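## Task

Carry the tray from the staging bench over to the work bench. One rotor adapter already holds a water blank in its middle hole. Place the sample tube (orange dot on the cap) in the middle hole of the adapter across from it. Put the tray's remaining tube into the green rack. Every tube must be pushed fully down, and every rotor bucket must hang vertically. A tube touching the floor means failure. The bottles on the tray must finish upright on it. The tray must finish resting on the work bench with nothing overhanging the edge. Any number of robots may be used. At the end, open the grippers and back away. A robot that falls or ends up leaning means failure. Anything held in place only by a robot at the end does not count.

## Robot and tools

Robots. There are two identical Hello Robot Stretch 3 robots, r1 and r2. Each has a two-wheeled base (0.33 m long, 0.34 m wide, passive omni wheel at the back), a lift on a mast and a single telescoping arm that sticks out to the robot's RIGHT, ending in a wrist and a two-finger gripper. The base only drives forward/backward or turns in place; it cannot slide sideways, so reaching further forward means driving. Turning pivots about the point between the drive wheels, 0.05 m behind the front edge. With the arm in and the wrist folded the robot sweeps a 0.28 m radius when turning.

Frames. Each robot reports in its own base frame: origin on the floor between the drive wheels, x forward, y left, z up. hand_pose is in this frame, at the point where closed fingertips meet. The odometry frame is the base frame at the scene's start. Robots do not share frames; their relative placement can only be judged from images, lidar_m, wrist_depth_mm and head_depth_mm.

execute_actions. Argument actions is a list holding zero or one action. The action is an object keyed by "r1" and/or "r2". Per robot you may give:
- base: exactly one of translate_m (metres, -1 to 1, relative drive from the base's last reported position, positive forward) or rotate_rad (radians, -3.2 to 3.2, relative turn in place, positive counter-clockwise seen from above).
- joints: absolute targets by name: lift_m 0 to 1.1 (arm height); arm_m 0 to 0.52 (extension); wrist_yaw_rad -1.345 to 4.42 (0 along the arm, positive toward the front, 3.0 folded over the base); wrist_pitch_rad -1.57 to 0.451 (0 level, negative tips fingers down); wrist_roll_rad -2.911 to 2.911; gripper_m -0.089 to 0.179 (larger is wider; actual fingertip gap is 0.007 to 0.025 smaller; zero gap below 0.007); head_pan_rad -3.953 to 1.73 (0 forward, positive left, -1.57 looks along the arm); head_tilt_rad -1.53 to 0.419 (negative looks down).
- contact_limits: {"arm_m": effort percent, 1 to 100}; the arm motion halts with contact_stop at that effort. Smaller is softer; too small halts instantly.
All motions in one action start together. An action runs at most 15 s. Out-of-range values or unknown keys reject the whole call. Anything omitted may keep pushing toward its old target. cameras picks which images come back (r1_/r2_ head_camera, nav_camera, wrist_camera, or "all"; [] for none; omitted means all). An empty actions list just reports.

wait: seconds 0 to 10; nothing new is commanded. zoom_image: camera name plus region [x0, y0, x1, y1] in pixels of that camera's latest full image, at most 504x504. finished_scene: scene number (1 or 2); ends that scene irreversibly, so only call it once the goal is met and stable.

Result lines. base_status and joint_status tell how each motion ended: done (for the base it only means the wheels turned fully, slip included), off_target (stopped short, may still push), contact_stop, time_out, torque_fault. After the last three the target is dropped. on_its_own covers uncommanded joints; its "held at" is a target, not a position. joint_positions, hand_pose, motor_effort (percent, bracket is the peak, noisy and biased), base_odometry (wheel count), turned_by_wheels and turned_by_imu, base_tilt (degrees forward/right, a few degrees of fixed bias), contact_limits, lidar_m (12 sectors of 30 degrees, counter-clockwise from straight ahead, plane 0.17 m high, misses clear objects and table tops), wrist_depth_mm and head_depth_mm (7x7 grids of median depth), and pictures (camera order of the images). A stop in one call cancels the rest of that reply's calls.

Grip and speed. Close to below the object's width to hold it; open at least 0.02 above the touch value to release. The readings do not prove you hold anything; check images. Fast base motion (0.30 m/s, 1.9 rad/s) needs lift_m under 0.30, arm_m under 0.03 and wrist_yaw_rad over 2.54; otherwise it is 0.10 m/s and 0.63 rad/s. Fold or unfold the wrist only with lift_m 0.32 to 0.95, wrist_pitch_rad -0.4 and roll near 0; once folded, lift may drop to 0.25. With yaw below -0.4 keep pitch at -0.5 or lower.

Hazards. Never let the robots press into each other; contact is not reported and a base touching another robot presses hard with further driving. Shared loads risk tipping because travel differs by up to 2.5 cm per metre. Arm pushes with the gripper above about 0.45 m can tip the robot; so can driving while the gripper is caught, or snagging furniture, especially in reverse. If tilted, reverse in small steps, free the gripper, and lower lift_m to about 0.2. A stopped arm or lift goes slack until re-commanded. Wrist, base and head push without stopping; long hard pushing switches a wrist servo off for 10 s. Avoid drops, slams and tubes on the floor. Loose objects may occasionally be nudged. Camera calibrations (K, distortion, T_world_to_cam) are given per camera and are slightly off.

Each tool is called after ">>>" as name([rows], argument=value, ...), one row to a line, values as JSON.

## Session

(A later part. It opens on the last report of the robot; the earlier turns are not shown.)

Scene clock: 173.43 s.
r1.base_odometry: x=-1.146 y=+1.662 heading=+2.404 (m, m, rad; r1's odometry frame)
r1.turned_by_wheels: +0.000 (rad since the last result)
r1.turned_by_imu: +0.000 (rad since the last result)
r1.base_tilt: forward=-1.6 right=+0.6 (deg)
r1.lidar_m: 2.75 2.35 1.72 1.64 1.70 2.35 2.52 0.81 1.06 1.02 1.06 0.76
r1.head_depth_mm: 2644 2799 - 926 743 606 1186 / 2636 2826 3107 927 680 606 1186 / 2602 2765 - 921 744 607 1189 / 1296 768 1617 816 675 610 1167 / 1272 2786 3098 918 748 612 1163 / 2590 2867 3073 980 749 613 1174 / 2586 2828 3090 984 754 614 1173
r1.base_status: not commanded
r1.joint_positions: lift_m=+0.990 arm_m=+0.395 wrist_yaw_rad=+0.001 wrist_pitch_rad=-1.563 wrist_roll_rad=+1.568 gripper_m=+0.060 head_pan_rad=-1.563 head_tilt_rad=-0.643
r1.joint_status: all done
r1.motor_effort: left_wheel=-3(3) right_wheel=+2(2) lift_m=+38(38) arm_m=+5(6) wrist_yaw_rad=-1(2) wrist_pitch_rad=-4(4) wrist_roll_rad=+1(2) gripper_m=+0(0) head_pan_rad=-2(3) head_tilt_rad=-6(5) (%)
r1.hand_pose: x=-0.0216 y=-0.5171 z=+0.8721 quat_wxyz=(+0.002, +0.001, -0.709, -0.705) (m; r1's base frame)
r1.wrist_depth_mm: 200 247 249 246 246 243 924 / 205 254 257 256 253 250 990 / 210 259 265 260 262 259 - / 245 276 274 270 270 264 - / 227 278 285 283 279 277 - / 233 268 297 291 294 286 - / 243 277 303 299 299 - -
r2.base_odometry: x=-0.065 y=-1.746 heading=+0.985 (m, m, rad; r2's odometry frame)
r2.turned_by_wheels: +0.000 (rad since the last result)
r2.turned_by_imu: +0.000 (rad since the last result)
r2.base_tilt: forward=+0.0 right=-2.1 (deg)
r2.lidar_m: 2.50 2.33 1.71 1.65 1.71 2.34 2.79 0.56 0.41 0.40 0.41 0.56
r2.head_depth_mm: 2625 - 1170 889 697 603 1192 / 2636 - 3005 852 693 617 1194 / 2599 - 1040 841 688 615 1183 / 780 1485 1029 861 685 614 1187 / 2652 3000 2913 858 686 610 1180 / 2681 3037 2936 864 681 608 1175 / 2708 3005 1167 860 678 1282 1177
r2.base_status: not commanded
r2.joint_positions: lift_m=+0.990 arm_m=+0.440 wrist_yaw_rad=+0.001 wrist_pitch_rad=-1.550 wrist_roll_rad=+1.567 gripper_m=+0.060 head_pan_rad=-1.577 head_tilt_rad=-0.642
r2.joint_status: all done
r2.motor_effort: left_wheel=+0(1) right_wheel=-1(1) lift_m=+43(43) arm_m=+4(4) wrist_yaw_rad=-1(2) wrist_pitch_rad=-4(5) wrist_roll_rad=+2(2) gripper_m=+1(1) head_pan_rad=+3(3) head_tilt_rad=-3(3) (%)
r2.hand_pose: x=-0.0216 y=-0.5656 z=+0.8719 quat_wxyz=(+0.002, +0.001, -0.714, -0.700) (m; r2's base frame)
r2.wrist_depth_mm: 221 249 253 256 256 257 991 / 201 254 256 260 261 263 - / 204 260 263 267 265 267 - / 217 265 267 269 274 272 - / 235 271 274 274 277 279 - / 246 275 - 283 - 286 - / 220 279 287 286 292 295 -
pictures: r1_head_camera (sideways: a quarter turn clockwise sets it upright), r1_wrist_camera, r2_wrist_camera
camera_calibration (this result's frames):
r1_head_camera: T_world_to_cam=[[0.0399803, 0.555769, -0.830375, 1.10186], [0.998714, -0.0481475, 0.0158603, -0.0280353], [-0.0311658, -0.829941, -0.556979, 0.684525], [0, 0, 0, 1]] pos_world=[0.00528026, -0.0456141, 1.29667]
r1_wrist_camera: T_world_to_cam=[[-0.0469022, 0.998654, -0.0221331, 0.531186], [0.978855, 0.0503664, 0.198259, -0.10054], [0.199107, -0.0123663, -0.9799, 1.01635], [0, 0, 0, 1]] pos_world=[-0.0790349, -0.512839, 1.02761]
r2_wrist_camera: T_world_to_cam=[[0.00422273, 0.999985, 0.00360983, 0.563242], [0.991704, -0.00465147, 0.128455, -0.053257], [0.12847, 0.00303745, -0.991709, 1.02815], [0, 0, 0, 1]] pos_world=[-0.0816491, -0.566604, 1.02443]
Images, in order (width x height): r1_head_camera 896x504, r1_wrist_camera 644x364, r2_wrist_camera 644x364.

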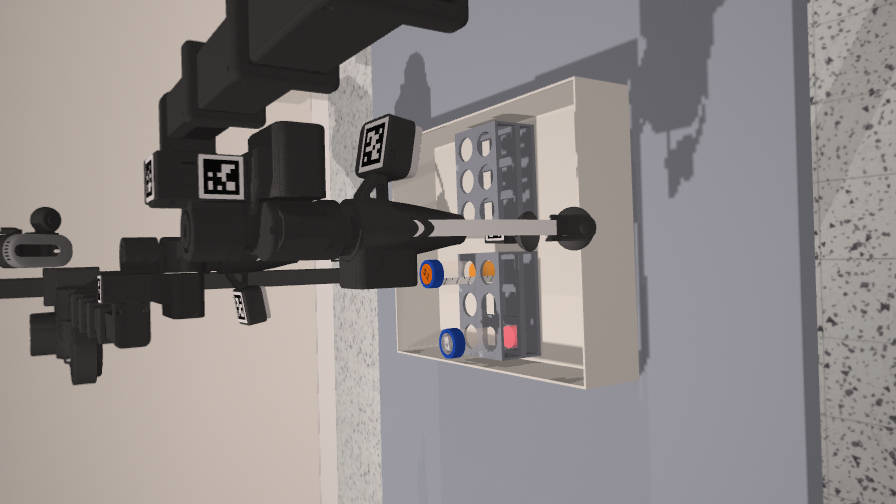

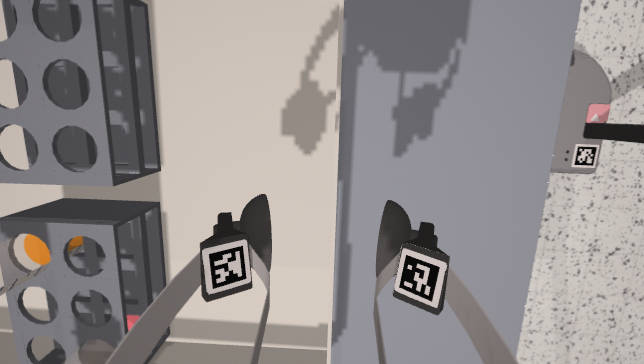

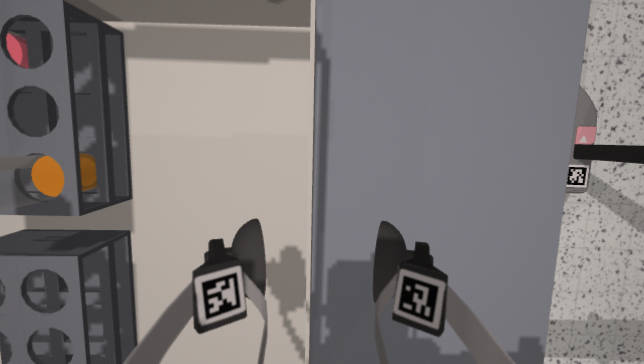

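>>> execute_actions([
  {"r1":{"joints":{"arm_m":0.388,"lift_m":0.925}},"r2":{"joints":{"arm_m":0.444,"lift_m":0.925}}},
], cameras=[])

>>> execute_actions([
  {"r1":{"joints":{"gripper_m":-0.06}},"r2":{"joints":{"gripper_m":-0.06}}},
], cameras=[])

>>> execute_actions([
  {"r1":{"joints":{"lift_m":1.095}},"r2":{"joints":{"lift_m":1.095}}},
], cameras=[])

>>> execute_actions([
  {"r1":{"base":{"translate_m":-0.8},"joints":{"head_tilt_rad":-0.45}},"r2":{"base":{"translate_m":0.8}}},
], cameras=["r1_head_camera"])

Scene clock: 181.23 s.
r1.base_odometry: x=-1.146 y=+1.662 heading=+2.404 (m, m, rad; r1's odometry frame)
r1.turned_by_wheels: +0.000 (rad since the last result)
r1.turned_by_imu: +0.000 (rad since the last result)
r1.base_tilt: forward=-1.6 right=+0.7 (deg)
r1.lidar_m: 2.75 2.35 1.72 1.64 1.70 2.36 2.51 0.81 1.06 1.02 1.06 0.76
r1.head_depth_mm: 2622 2873 3075 - 697 606 1188 / 2619 2856 - 905 680 608 1187 / 2611 2863 - 848 746 608 1189 / 1334 1393 1600 - 746 610 1167 / 2508 854 3014 919 747 611 1168 / 2607 2840 3065 977 748 612 1173 / 2586 2829 3057 986 755 614 1180
r1.base_status: not commanded
r1.joint_positions: lift_m=+0.925 arm_m=+0.388 wrist_yaw_rad=+0.001 wrist_pitch_rad=-1.564 wrist_roll_rad=+1.568 gripper_m=+0.060 head_pan_rad=-1.563 head_tilt_rad=-0.643
r1.joint_status: all done
r1.motor_effort: left_wheel=-3(3) right_wheel=+1(1) lift_m=+30(32) arm_m=-4(5) wrist_yaw_rad=-1(1) wrist_pitch_rad=-4(4) wrist_roll_rad=+1(1) gripper_m=+1(1) head_pan_rad=-3(2) head_tilt_rad=-5(4) (%)
r1.hand_pose: x=-0.0216 y=-0.5108 z=+0.8075 quat_wxyz=(+0.002, +0.001, -0.709, -0.705) (m; r1's base frame)
r1.wrist_depth_mm: 186 191 188 186 187 183 182 / 192 195 192 191 191 189 187 / 198 201 200 198 197 195 192 / 203 210 205 203 204 202 200 / 209 216 214 212 209 208 991 / 218 223 224 219 220 214 - / 207 231 230 228 226 222 -
r2.base_odometry: x=-0.065 y=-1.746 heading=+0.985 (m, m, rad; r2's odometry frame)
r2.turned_by_wheels: +0.000 (rad since the last result)
r2.turned_by_imu: +0.000 (rad since the last result)
r2.base_tilt: forward=-0.1 right=-2.0 (deg)
r2.lidar_m: 2.51 2.33 1.71 1.65 1.71 2.35 2.79 0.56 0.41 0.40 0.41 0.57
r2.head_depth_mm: 2627 2965 - - 676 605 1194 / 2638 2912 1155 849 694 617 1192 / 2636 2838 - 843 690 615 1188 / 1287 856 1666 861 686 612 1184 / 2600 2983 2953 859 687 610 1182 / 2695 3027 2913 863 682 609 1178 / 2701 3057 1174 862 679 1275 1183
r2.base_status: not commanded
r2.joint_positions: lift_m=+0.925 arm_m=+0.444 wrist_yaw_rad=+0.001 wrist_pitch_rad=-1.550 wrist_roll_rad=+1.567 gripper_m=+0.060 head_pan_rad=-1.577 head_tilt_rad=-0.642
r2.joint_status: all done
r2.motor_effort: left_wheel=+1(1) right_wheel=-1(1) lift_m=+33(31) arm_m=+4(4) wrist_yaw_rad=+0(0) wrist_pitch_rad=-4(4) wrist_roll_rad=+2(1) gripper_m=+1(1) head_pan_rad=+3(3) head_tilt_rad=-3(3) (%)
r2.hand_pose: x=-0.0216 y=-0.5695 z=+0.8072 quat_wxyz=(+0.002, +0.001, -0.714, -0.700) (m; r2's base frame)
r2.wrist_depth_mm: 187 190 192 193 194 196 196 / 190 194 194 196 199 200 199 / 194 197 198 201 203 203 205 / 197 201 202 205 207 207 210 / 206 205 207 207 211 212 213 / 203 211 - 213 - 216 217 / 209 216 216 218 222 223 222
pictures: none
No camera images: the call's "cameras" was empty. Leave "cameras" out to get every camera's image.

Scene clock: 182.90 s.
r1.base_odometry: x=-1.146 y=+1.662 heading=+2.404 (m, m, rad; r1's odometry frame)
r1.turned_by_wheels: +0.000 (rad since the last result)
r1.turned_by_imu: +0.000 (rad since the last result)
r1.base_tilt: forward=-1.6 right=+0.6 (deg)
r1.lidar_m: 2.75 2.35 1.72 1.64 1.70 2.36 2.52 0.81 1.06 1.02 1.06 0.76
r1.head_depth_mm: 2638 2874 3070 - 699 606 1184 / 2623 2870 - 903 678 608 1190 / 2615 2885 - 845 681 608 1190 / 1325 1387 1600 - 742 610 1174 / 2506 845 3077 927 747 612 1170 / 2590 2850 3074 976 745 613 1169 / 2599 2859 3047 982 753 613 1169
r1.base_status: not commanded
r1.joint_positions: lift_m=+0.925 arm_m=+0.388 wrist_yaw_rad=+0.001 wrist_pitch_rad=-1.559 wrist_roll_rad=+1.568 gripper_m=-0.059 head_pan_rad=-1.563 head_tilt_rad=-0.643
r1.joint_status: all done
r1.motor_effort: left_wheel=-2(3) right_wheel=+2(2) lift_m=+33(33) arm_m=-4(4) wrist_yaw_rad=-1(1) wrist_pitch_rad=-6(8) wrist_roll_rad=+1(1) gripper_m=-23(100) head_pan_rad=-3(2) head_tilt_rad=-4(5) (%)
r1.hand_pose: x=-0.0216 y=-0.5120 z=+0.8072 quat_wxyz=(+0.002, +0.001, -0.711, -0.703) (m; r1's base frame)
r1.wrist_depth_mm: 185 187 184 185 184 182 181 / 190 193 190 189 190 187 186 / 195 201 196 196 196 194 191 / 198 205 204 202 203 201 200 / 207 214 210 130 210 207 207 / 205 219 218 220 215 214 - / 206 230 228 226 225 221 -
r2.base_odometry: x=-0.065 y=-1.746 heading=+0.985 (m, m, rad; r2's odometry frame)
r2.turned_by_wheels: +0.000 (rad since the last result)
r2.turned_by_imu: +0.000 (rad since the last result)
r2.base_tilt: forward=-0.2 right=-1.9 (deg)
r2.lidar_m: 2.51 2.33 1.71 1.65 1.71 2.35 2.79 0.56 0.41 0.40 0.41 0.56
r2.head_depth_mm: 2630 2943 - - 678 604 1196 / 2653 2854 1153 851 694 617 1195 / 2669 2821 - 840 692 617 1186 / 1286 859 1656 855 685 612 1189 / 2552 2976 2921 856 686 612 1184 / 2698 2997 1183 865 682 608 1178 / 2699 3009 1176 861 677 607 1174
r2.base_status: not commanded
r2.joint_positions: lift_m=+0.925 arm_m=+0.444 wrist_yaw_rad=+0.001 wrist_pitch_rad=-1.546 wrist_roll_rad=+1.567 gripper_m=-0.059 head_pan_rad=-1.577 head_tilt_rad=-0.642
r2.joint_status: all done
r2.motor_effort: left_wheel=+0(1) right_wheel=-1(1) lift_m=+37(37) arm_m=+3(4) wrist_yaw_rad=+0(0) wrist_pitch_rad=-6(7) wrist_roll_rad=+2(2) gripper_m=-20(96) head_pan_rad=+3(3) head_tilt_rad=-2(2) (%)
r2.hand_pose: x=-0.0215 y=-0.5705 z=+0.8070 quat_wxyz=(+0.002, +0.001, -0.716, -0.699) (m; r2's base frame)
r2.wrist_depth_mm: 184 187 188 190 193 194 194 / 189 192 192 192 198 198 199 / 191 195 196 198 202 203 201 / 194 199 200 200 206 205 207 / 203 202 202 208 210 211 211 / 200 207 208 - 214 215 216 / 204 211 211 215 220 220 220
pictures: none
No camera images: the call's "cameras" was empty. Leave "cameras" out to get every camera's image.

Scene clock: 185.27 s.
r1.base_odometry: x=-1.146 y=+1.662 heading=+2.404 (m, m, rad; r1's odometry frame)
r1.turned_by_wheels: +0.000 (rad since the last result)
r1.turned_by_imu: +0.000 (rad since the last result)
r1.base_tilt: forward=-1.5 right=+0.6 (deg)
r1.lidar_m: 2.75 2.35 1.71 1.64 1.70 2.36 2.52 0.81 1.06 1.02 1.06 0.76
r1.head_depth_mm: 2711 2900 3074 926 745 606 1183 / 2645 2830 870 581 745 607 1197 / - 2869 872 578 748 607 1187 / 701 - 740 574 749 611 1157 / 713 2853 858 581 753 611 1171 / 2592 2872 2993 620 753 613 1173 / 2571 2878 3088 982 756 613 1167
r1.base_status: not commanded
r1.joint_positions: lift_m=+1.095 arm_m=+0.388 wrist_yaw_rad=+0.001 wrist_pitch_rad=-1.559 wrist_roll_rad=+1.568 gripper_m=-0.056 head_pan_rad=-1.563 head_tilt_rad=-0.643
r1.joint_status: all done
r1.motor_effort: left_wheel=-3(3) right_wheel=+1(2) lift_m=+41(45) arm_m=-4(4) wrist_yaw_rad=-1(1) wrist_pitch_rad=-6(6) wrist_roll_rad=+1(1) gripper_m=-21(23) head_pan_rad=-3(2) head_tilt_rad=-5(4) (%)
r1.hand_pose: x=-0.0216 y=-0.5119 z=+0.9769 quat_wxyz=(+0.002, +0.001, -0.711, -0.703) (m; r1's base frame)
r1.wrist_depth_mm: 184 186 185 185 344 - - / 190 192 190 191 352 350 - / 195 199 196 196 365 368 - / 198 206 203 204 379 - - / 208 211 210 131 392 - - / 205 220 220 220 403 - - / 208 228 226 230 426 - -
r2.base_odometry: x=-0.065 y=-1.746 heading=+0.985 (m, m, rad; r2's odometry frame)
r2.turned_by_wheels: +0.000 (rad since the last result)
r2.turned_by_imu: +0.000 (rad since the last result)
r2.base_tilt: forward=-0.1 right=-1.9 (deg)
r2.lidar_m: 2.49 2.33 1.71 1.65 1.71 2.35 2.78 0.56 0.41 0.40 0.41 0.56
r2.head_depth_mm: 2680 2944 3018 886 696 604 1186 / 2689 2870 722 820 696 615 1190 / - 1845 732 814 691 614 1193 / 796 2830 745 810 688 613 1190 / 2640 2929 734 809 685 610 1184 / 2685 3032 1185 864 681 606 1174 / 2711 3025 1173 860 679 609 1172
r2.base_status: not commanded
r2.joint_positions: lift_m=+1.095 arm_m=+0.444 wrist_yaw_rad=+0.001 wrist_pitch_rad=-1.546 wrist_roll_rad=+1.567 gripper_m=-0.059 head_pan_rad=-1.577 head_tilt_rad=-0.642
r2.joint_status: all done
r2.motor_effort: left_wheel=+0(1) right_wheel=-1(1) lift_m=+47(50) arm_m=+3(3) wrist_yaw_rad=+0(0) wrist_pitch_rad=-6(6) wrist_roll_rad=+1(2) gripper_m=-20(20) head_pan_rad=+3(3) head_tilt_rad=-4(3) (%)
r2.hand_pose: x=-0.0215 y=-0.5705 z=+0.9767 quat_wxyz=(+0.002, +0.001, -0.716, -0.699) (m; r2's base frame)
r2.wrist_depth_mm: 184 188 188 190 360 360 - / 188 191 191 193 365 367 - / 193 195 195 198 371 375 - / 197 199 199 201 379 382 - / 202 204 203 383 386 - - / 201 206 208 - 391 - - / 206 213 214 214 405 - -
pictures: none
No camera images: the call's "cameras" was empty. Leave "cameras" out to get every camera's image.

Scene clock: 194.97 s.
r1.base_odometry: x=-0.554 y=+1.124 heading=+2.404 (m, m, rad; r1's odometry frame)
r1.turned_by_wheels: +0.000 (rad since the last result)
r1.turned_by_imu: +0.001 (rad since the last result)
r1.base_tilt: forward=-1.5 right=+0.6 (deg)
r1.lidar_m: 1.52 2.35 1.70 1.64 1.72 2.36 1.73 1.97 3.21 0.37 1.06 1.45
r1.head_depth_mm: 2641 - 2999 3140 2074 1726 1393 / 2626 2816 3017 883 565 1726 1399 / 2615 - 3026 826 565 1733 1401 / 2596 1248 831 771 566 1583 1341 / 2638 1333 2973 882 564 726 587 / 2609 2763 2981 3157 679 722 592 / 2637 2787 2991 3133 970 737 592
r1.base_status: done
r1.joint_positions: lift_m=+1.095 arm_m=+0.388 wrist_yaw_rad=+0.001 wrist_pitch_rad=-1.559 wrist_roll_rad=+1.565 gripper_m=-0.056 head_pan_rad=-1.563 head_tilt_rad=-0.458
r1.joint_status: all done
r1.motor_effort: left_wheel=-1(6) right_wheel=+0(2) lift_m=+42(42) arm_m=-4(4) wrist_yaw_rad=-1(1) wrist_pitch_rad=-6(6) wrist_roll_rad=+2(2) gripper_m=-23(23) head_pan_rad=-3(3) head_tilt_rad=+5(27) (%)
r1.hand_pose: x=-0.0216 y=-0.5119 z=+0.9769 quat_wxyz=(+0.003, +0.002, -0.711, -0.703) (m; r1's base frame)
r1.wrist_depth_mm: 185 187 184 185 - - - / 189 192 190 190 - - - / 196 199 196 197 - - - / 198 206 203 203 - - - / 210 213 211 130 389 - - / 206 219 218 219 399 - - / 224 229 226 228 421 - -
r2.base_odometry: x=+0.376 y=-1.079 heading=+0.986 (m, m, rad; r2's odometry frame)
r2.turned_by_wheels: +0.000 (rad since the last result)
r2.turned_by_imu: -0.005 (rad since the last result)
r2.base_tilt: forward=-0.1 right=-2.0 (deg)
r2.lidar_m: 1.71 2.34 1.71 1.64 1.70 2.33 1.55 0.57 0.40 0.39 3.24 1.97
r2.head_depth_mm: 2654 2904 3014 886 697 604 1196 / 2673 2841 712 821 693 618 1193 / - 1871 738 815 691 615 918 / 774 2858 746 1750 1682 1387 1186 / 2674 2905 743 1796 1677 1381 1180 / 2719 3034 2874 2118 1681 1383 1180 / 2705 3003 2847 2111 1667 1379 1177
r2.base_status: done
r2.joint_positions: lift_m=+1.095 arm_m=+0.444 wrist_yaw_rad=+0.001 wrist_pitch_rad=-1.546 wrist_roll_rad=+1.567 gripper_m=-0.059 head_pan_rad=-1.577 head_tilt_rad=-0.642
r2.joint_status: not commanded
r2.motor_effort: left_wheel=+4(7) right_wheel=-4(5) lift_m=+47(47) arm_m=+3(3) wrist_yaw_rad=-1(1) wrist_pitch_rad=-6(6) wrist_roll_rad=+2(2) gripper_m=-20(20) head_pan_rad=+3(3) head_tilt_rad=-3(3) (%)
r2.hand_pose: x=-0.0216 y=-0.5705 z=+0.9767 quat_wxyz=(+0.002, +0.001, -0.716, -0.699) (m; r2's base frame)
r2.wrist_depth_mm: 186 188 187 351 357 362 - / 187 190 192 361 365 363 - / 193 195 196 371 371 372 - / 195 198 199 377 - - - / 202 203 203 - - - - / 204 206 208 - - - - / 205 212 213 215 - - -
pictures: r1_head_camera (sideways: a quarter turn clockwise sets it upright)
camera_calibration (this result's frames):
r1_head_camera: T_world_to_cam=[[0.0412129, 0.394145, -0.918124, 1.2163], [0.998685, -0.0443, 0.0258114, -0.0409953], [-0.0304994, -0.91798, -0.395452, 0.474345], [0, 0, 0, 1]] pos_world=[0.00528129, -0.0457762, 1.30536]
Images, in order (width x height): r1_head_camera 896x504.

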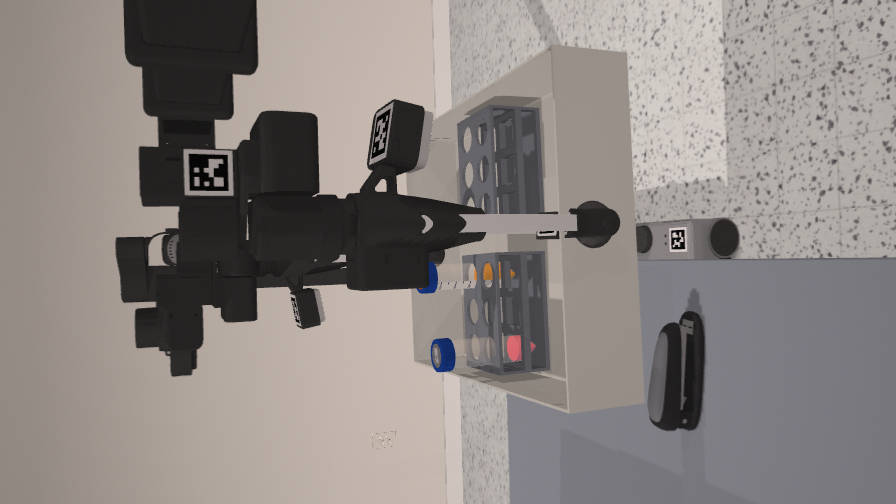

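>>> execute_actions([
  {"r1":{"base":{"translate_m":-0.8}},"r2":{"base":{"translate_m":0.8}}},
], cameras=[])

>>> execute_actions([
  {"r1":{"base":{"translate_m":-0.6},"joints":{"head_pan_rad":-2.0}},"r2":{"base":{"translate_m":0.6}}},
], cameras=["r1_head_camera"])

Scene clock: 209.43 s.
r1.base_odometry: x=+0.038 y=+0.586 heading=+2.404 (m, m, rad; r1's odometry frame)
r1.turned_by_wheels: +0.000 (rad since the last result)
r1.turned_by_imu: +0.000 (rad since the last result)
r1.base_tilt: forward=-1.7 right=+0.6 (deg)
r1.lidar_m: 2.30 2.32 1.72 1.66 1.72 2.37 2.34 0.96 1.35 1.42 1.32 0.92
r1.head_depth_mm: 2625 - 3016 3150 2165 1720 1392 / 2636 2806 3045 864 565 1736 1396 / 2633 - 3053 860 567 1733 1402 / 2632 1262 811 751 563 1597 1406 / 2608 764 3017 889 558 1641 1410 / 2632 2808 2985 3120 614 1759 1411 / 2599 2766 2973 3181 2326 1771 1418
r1.base_status: done
r1.joint_positions: lift_m=+1.095 arm_m=+0.388 wrist_yaw_rad=+0.002 wrist_pitch_rad=-1.565 wrist_roll_rad=+1.562 gripper_m=-0.053 head_pan_rad=-1.563 head_tilt_rad=-0.458
r1.joint_status: not commanded
r1.on_its_own: gripper_m is held at -0.054, not at your -0.060, by its stall guard, which is not easing now
r1.motor_effort: left_wheel=-1(5) right_wheel=-1(3) lift_m=+41(42) arm_m=-4(4) wrist_yaw_rad=-2(1) wrist_pitch_rad=-3(6) wrist_roll_rad=+4(4) gripper_m=-19(23) head_pan_rad=-3(3) head_tilt_rad=+6(5) (%)
r1.hand_pose: x=-0.0216 y=-0.5105 z=+0.9770 quat_wxyz=(+0.004, +0.004, -0.709, -0.705) (m; r1's base frame)
r1.wrist_depth_mm: 185 186 183 185 - - - / 188 191 189 191 - - - / 194 200 196 198 - - - / 199 204 203 202 - - - / 210 212 210 - - - - / 207 222 219 218 - - - / 203 229 225 - - - -
r2.base_odometry: x=+0.818 y=-0.412 heading=+0.986 (m, m, rad; r2's odometry frame)
r2.turned_by_wheels: +0.000 (rad since the last result)
r2.turned_by_imu: -0.005 (rad since the last result)
r2.base_tilt: forward=-0.1 right=-2.0 (deg)
r2.lidar_m: 1.49 2.35 1.72 1.65 1.71 2.33 1.59 0.95 1.35 1.42 1.35 0.95
r2.head_depth_mm: 2674 2965 3007 2191 1714 1412 1196 / 2692 2920 715 2009 1698 1397 1194 / - 1861 736 1997 1690 1398 1182 / 768 2884 747 1755 1680 1385 1186 / 2662 2899 741 1808 1685 1388 1181 / 2651 3007 2915 2128 1685 1387 1177 / 2708 3051 2915 2125 1673 1373 1169
r2.base_status: done
r2.joint_positions: lift_m=+1.095 arm_m=+0.444 wrist_yaw_rad=+0.003 wrist_pitch_rad=-1.550 wrist_roll_rad=+1.562 gripper_m=-0.059 head_pan_rad=-1.577 head_tilt_rad=-0.642
r2.joint_status: not commanded
r2.motor_effort: left_wheel=+6(10) right_wheel=-5(7) lift_m=+47(48) arm_m=+3(3) wrist_yaw_rad=-2(2) wrist_pitch_rad=-4(6) wrist_roll_rad=+3(3) gripper_m=-20(20) head_pan_rad=+3(3) head_tilt_rad=-2(3) (%)
r2.hand_pose: x=-0.0216 y=-0.5696 z=+0.9767 quat_wxyz=(+0.005, +0.004, -0.714, -0.700) (m; r2's base frame)
r2.wrist_depth_mm: 185 187 187 - - - - / 187 191 191 - - - - / 192 194 196 - - - - / 195 198 201 - - - - / 202 202 203 - - - - / 200 206 206 - - - - / 205 211 211 214 - - -
pictures: none
No camera images: the call's "cameras" was empty. Leave "cameras" out to get every camera's image.

Scene clock: 217.13 s.
r1.base_odometry: x=+0.482 y=+0.183 heading=+2.404 (m, m, rad; r1's odometry frame)
r1.turned_by_wheels: +0.000 (rad since the last result)
r1.turned_by_imu: +0.000 (rad since the last result)
r1.base_tilt: forward=-1.8 right=+0.6 (deg)
r1.lidar_m: 1.49 2.31 1.72 1.66 1.73 2.37 1.75 1.44 0.47 1.41 3.20 1.50
r1.head_depth_mm: - - - 1215 946 551 615 / 3131 - - 1298 908 583 583 / 2998 - 3594 3340 890 727 1296 / 2904 - 3399 3340 957 817 1404 / 2795 - 3223 1175 907 1630 1383 / 2652 - 3026 2942 561 1749 1412 / 2554 2710 2949 847 658 1547 1427
r1.base_status: done
r1.joint_positions: lift_m=+1.095 arm_m=+0.388 wrist_yaw_rad=+0.003 wrist_pitch_rad=-1.573 wrist_roll_rad=+1.559 gripper_m=-0.053 head_pan_rad=-1.993 head_tilt_rad=-0.458
r1.joint_status: all done
r1.on_its_own: gripper_m is held at -0.054, not at your -0.060, by its stall guard, which is not easing now
r1.motor_effort: left_wheel=+0(4) right_wheel=-2(4) lift_m=+42(42) arm_m=-4(4) wrist_yaw_rad=-2(3) wrist_pitch_rad=+1(3) wrist_roll_rad=+5(4) gripper_m=-19(20) head_pan_rad=-3(23) head_tilt_rad=+6(6) (%)
r1.hand_pose: x=-0.0216 y=-0.5084 z=+0.9772 quat_wxyz=(+0.006, +0.005, -0.706, -0.708) (m; r1's base frame)
r1.wrist_depth_mm: 184 184 183 185 - - - / 188 190 190 190 - - - / 194 198 196 197 - - - / 196 203 202 202 - - - / 211 213 209 - - - - / 212 218 216 220 - - - / 202 226 223 - - - -
r2.base_odometry: x=+1.149 y=+0.089 heading=+0.986 (m, m, rad; r2's odometry frame)
r2.turned_by_wheels: +0.000 (rad since the last result)
r2.turned_by_imu: -0.003 (rad since the last result)
r2.base_tilt: forward=-0.2 right=-2.0 (deg)
r2.lidar_m: 1.45 2.36 1.72 1.65 1.72 2.33 1.55 1.51 3.25 1.10 0.47 0.55
r2.head_depth_mm: 2687 2931 3042 2185 1721 1406 1198 / 2662 2863 712 2010 1711 1394 1185 / - 1853 738 2006 1697 1399 1187 / 759 1404 749 1786 1693 1396 1185 / 2647 2872 736 1796 1673 1394 1186 / 2674 3023 1083 1280 1580 1387 1175 / 2669 3001 1110 858 747 1352 891
r2.base_status: done
r2.joint_positions: lift_m=+1.095 arm_m=+0.444 wrist_yaw_rad=+0.005 wrist_pitch_rad=-1.557 wrist_roll_rad=+1.558 gripper_m=-0.059 head_pan_rad=-1.577 head_tilt_rad=-0.642
r2.joint_status: not commanded
r2.motor_effort: left_wheel=+8(13) right_wheel=-6(6) lift_m=+47(47) arm_m=+3(3) wrist_yaw_rad=-4(4) wrist_pitch_rad=+0(4) wrist_roll_rad=+4(4) gripper_m=-19(19) head_pan_rad=+3(3) head_tilt_rad=-2(4) (%)
r2.hand_pose: x=-0.0216 y=-0.5676 z=+0.9769 quat_wxyz=(+0.007, +0.006, -0.712, -0.703) (m; r2's base frame)
r2.wrist_depth_mm: 184 186 188 - - - - / 187 189 191 - - - - / 190 192 195 198 - - - / 194 197 199 201 - - - / 199 202 203 203 - - - / 201 206 206 - - - - / 202 210 212 - - - -
pictures: r1_head_camera (sideways: a quarter turn clockwise sets it upright)
camera_calibration (this result's frames):
r1_head_camera: T_world_to_cam=[[0.201608, 0.341065, -0.918166, 1.21538], [0.889465, -0.456273, 0.025817, -0.0403363], [-0.410129, -0.821882, -0.395354, 0.476533], [0, 0, 0, 1]] pos_world=[-0.0137122, -0.0412744, 1.30536]
Images, in order (width x height): r1_head_camera 896x504.

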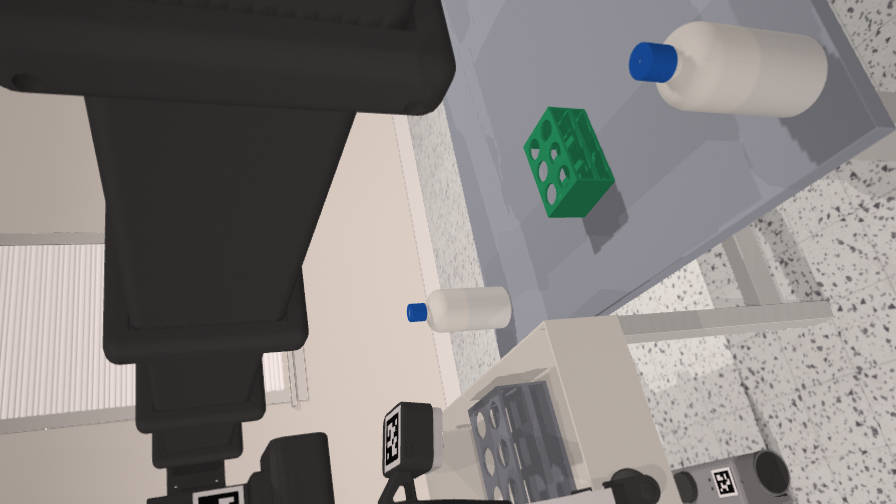

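>>> execute_actions([
  {"r1":{"base":{"translate_m":-0.88},"joints":{"head_pan_rad":-1.57,"arm_m":0.378}},"r2":{"base":{"translate_m":0.895},"joints":{"arm_m":0.428}}},
], cameras=["r1_head_camera"])

>>> execute_actions([
  {"r1":{"joints":{"lift_m":0.927,"head_tilt_rad":-0.6}},"r2":{"joints":{"lift_m":0.927}}},
], cameras=[])

>>> execute_actions([
  {"r1":{"joints":{"gripper_m":0.06}},"r2":{"joints":{"gripper_m":0.06}}},
], cameras=[])

>>> execute_actions([
  {"r1":{"joints":{"lift_m":1.05}},"r2":{"joints":{"lift_m":1.0}}},
], cameras=[])

>>> execute_actions([
  {"r1":{"base":{"translate_m":0.05},"joints":{"arm_m":0.3,"wrist_roll_rad":0,"wrist_pitch_rad":-1.0}},"r2":{"base":{"translate_m":-0.56},"joints":{"arm_m":0.04,"wrist_roll_rad":0,"gripper_m":0.13}}},
], cameras=["r1_head_camera","r1_wrist_camera","r2_head_camera"])

Scene clock: 242.13 s.
r1.base_odometry: x=+1.133 y=-0.409 heading=+2.404 (m, m, rad; r1's odometry frame)
r1.turned_by_wheels: +0.000 (rad since the last result)
r1.turned_by_imu: +0.001 (rad since the last result)
r1.base_tilt: forward=-1.7 right=+0.6 (deg)
r1.lidar_m: 2.36 2.35 1.73 1.66 1.73 2.38 1.28 0.91 1.05 1.01 1.05 0.66
r1.head_depth_mm: 2633 - 3014 3139 908 720 582 / 2625 2730 3014 3106 563 722 585 / 2637 - 3031 749 558 728 586 / 2614 1280 - 821 553 728 586 / 2598 759 2934 881 549 707 590 / 2613 2763 3010 3128 582 708 591 / 2612 2785 2990 3114 973 737 593
r1.base_status: done
r1.joint_positions: lift_m=+1.095 arm_m=+0.378 wrist_yaw_rad=+0.004 wrist_pitch_rad=-1.561 wrist_roll_rad=+1.558 gripper_m=-0.053 head_pan_rad=-1.577 head_tilt_rad=-0.458
r1.joint_status: all done
r1.on_its_own: gripper_m is held at -0.054, not at your -0.060, by its stall guard, which is not easing now
r1.motor_effort: left_wheel=-1(4) right_wheel=+0(5) lift_m=+42(42) arm_m=-4(7) wrist_yaw_rad=-4(3) wrist_pitch_rad=-5(16) wrist_roll_rad=+5(6) gripper_m=-21(23) head_pan_rad=+3(24) head_tilt_rad=+5(5) (%)
r1.hand_pose: x=-0.0216 y=-0.5015 z=+0.9769 quat_wxyz=(+0.006, +0.006, -0.710, -0.704) (m; r1's base frame)
r1.wrist_depth_mm: 186 186 185 185 343 - - / 190 192 191 190 351 351 - / 195 200 197 196 367 361 - / 198 207 203 203 375 - - / 212 213 210 131 395 - - / 205 221 220 219 407 - - / 222 230 225 228 418 - -
r2.base_odometry: x=+1.643 y=+0.835 heading=+0.986 (m, m, rad; r2's odometry frame)
r2.turned_by_wheels: +0.000 (rad since the last result)
r2.turned_by_imu: -0.006 (rad since the last result)
r2.base_tilt: forward=-0.1 right=-2.0 (deg)
r2.lidar_m: 1.65 2.40 1.73 1.67 1.72 2.33 2.39 0.55 0.39 0.38 0.39 0.53
r2.head_depth_mm: 2692 2939 3027 889 698 589 1197 / 2701 2850 736 821 692 601 1194 / - 2788 740 815 691 600 1188 / 757 1394 749 813 687 597 1186 / 2645 2896 735 806 684 594 1178 / 2648 3007 2920 837 680 591 1179 / 2679 2982 2846 860 680 590 1176
r2.base_status: done
r2.joint_positions: lift_m=+1.095 arm_m=+0.428 wrist_yaw_rad=+0.006 wrist_pitch_rad=-1.546 wrist_roll_rad=+1.554 gripper_m=-0.059 head_pan_rad=-1.577 head_tilt_rad=-0.642
r2.joint_status: all done
r2.motor_effort: left_wheel=+7(14) right_wheel=-5(8) lift_m=+47(47) arm_m=-5(6) wrist_yaw_rad=-4(4) wrist_pitch_rad=-6(15) wrist_roll_rad=+6(6) gripper_m=-20(21) head_pan_rad=+4(3) head_tilt_rad=-2(3) (%)
r2.hand_pose: x=-0.0216 y=-0.5554 z=+0.9767 quat_wxyz=(+0.008, +0.008, -0.715, -0.699) (m; r2's base frame)
r2.wrist_depth_mm: 185 187 188 353 354 360 - / 186 191 192 362 365 368 - / 192 195 195 371 369 371 - / 196 199 200 375 379 380 - / 202 202 204 381 389 - - / 203 207 207 - 392 - - / 203 212 213 307 404 - -
pictures: r1_head_camera (sideways: a quarter turn clockwise sets it upright)
camera_calibration (this result's frames):
r1_head_camera: T_world_to_cam=[[0.0467231, 0.393372, -0.918192, 1.21636], [0.997967, -0.0582657, 0.0258203, -0.0410026], [-0.0433421, -0.917531, -0.395294, 0.474218], [0, 0, 0, 1]] pos_world=[0.00464083, -0.0457597, 1.30536]
Images, in order (width x height): r1_head_camera 896x504.

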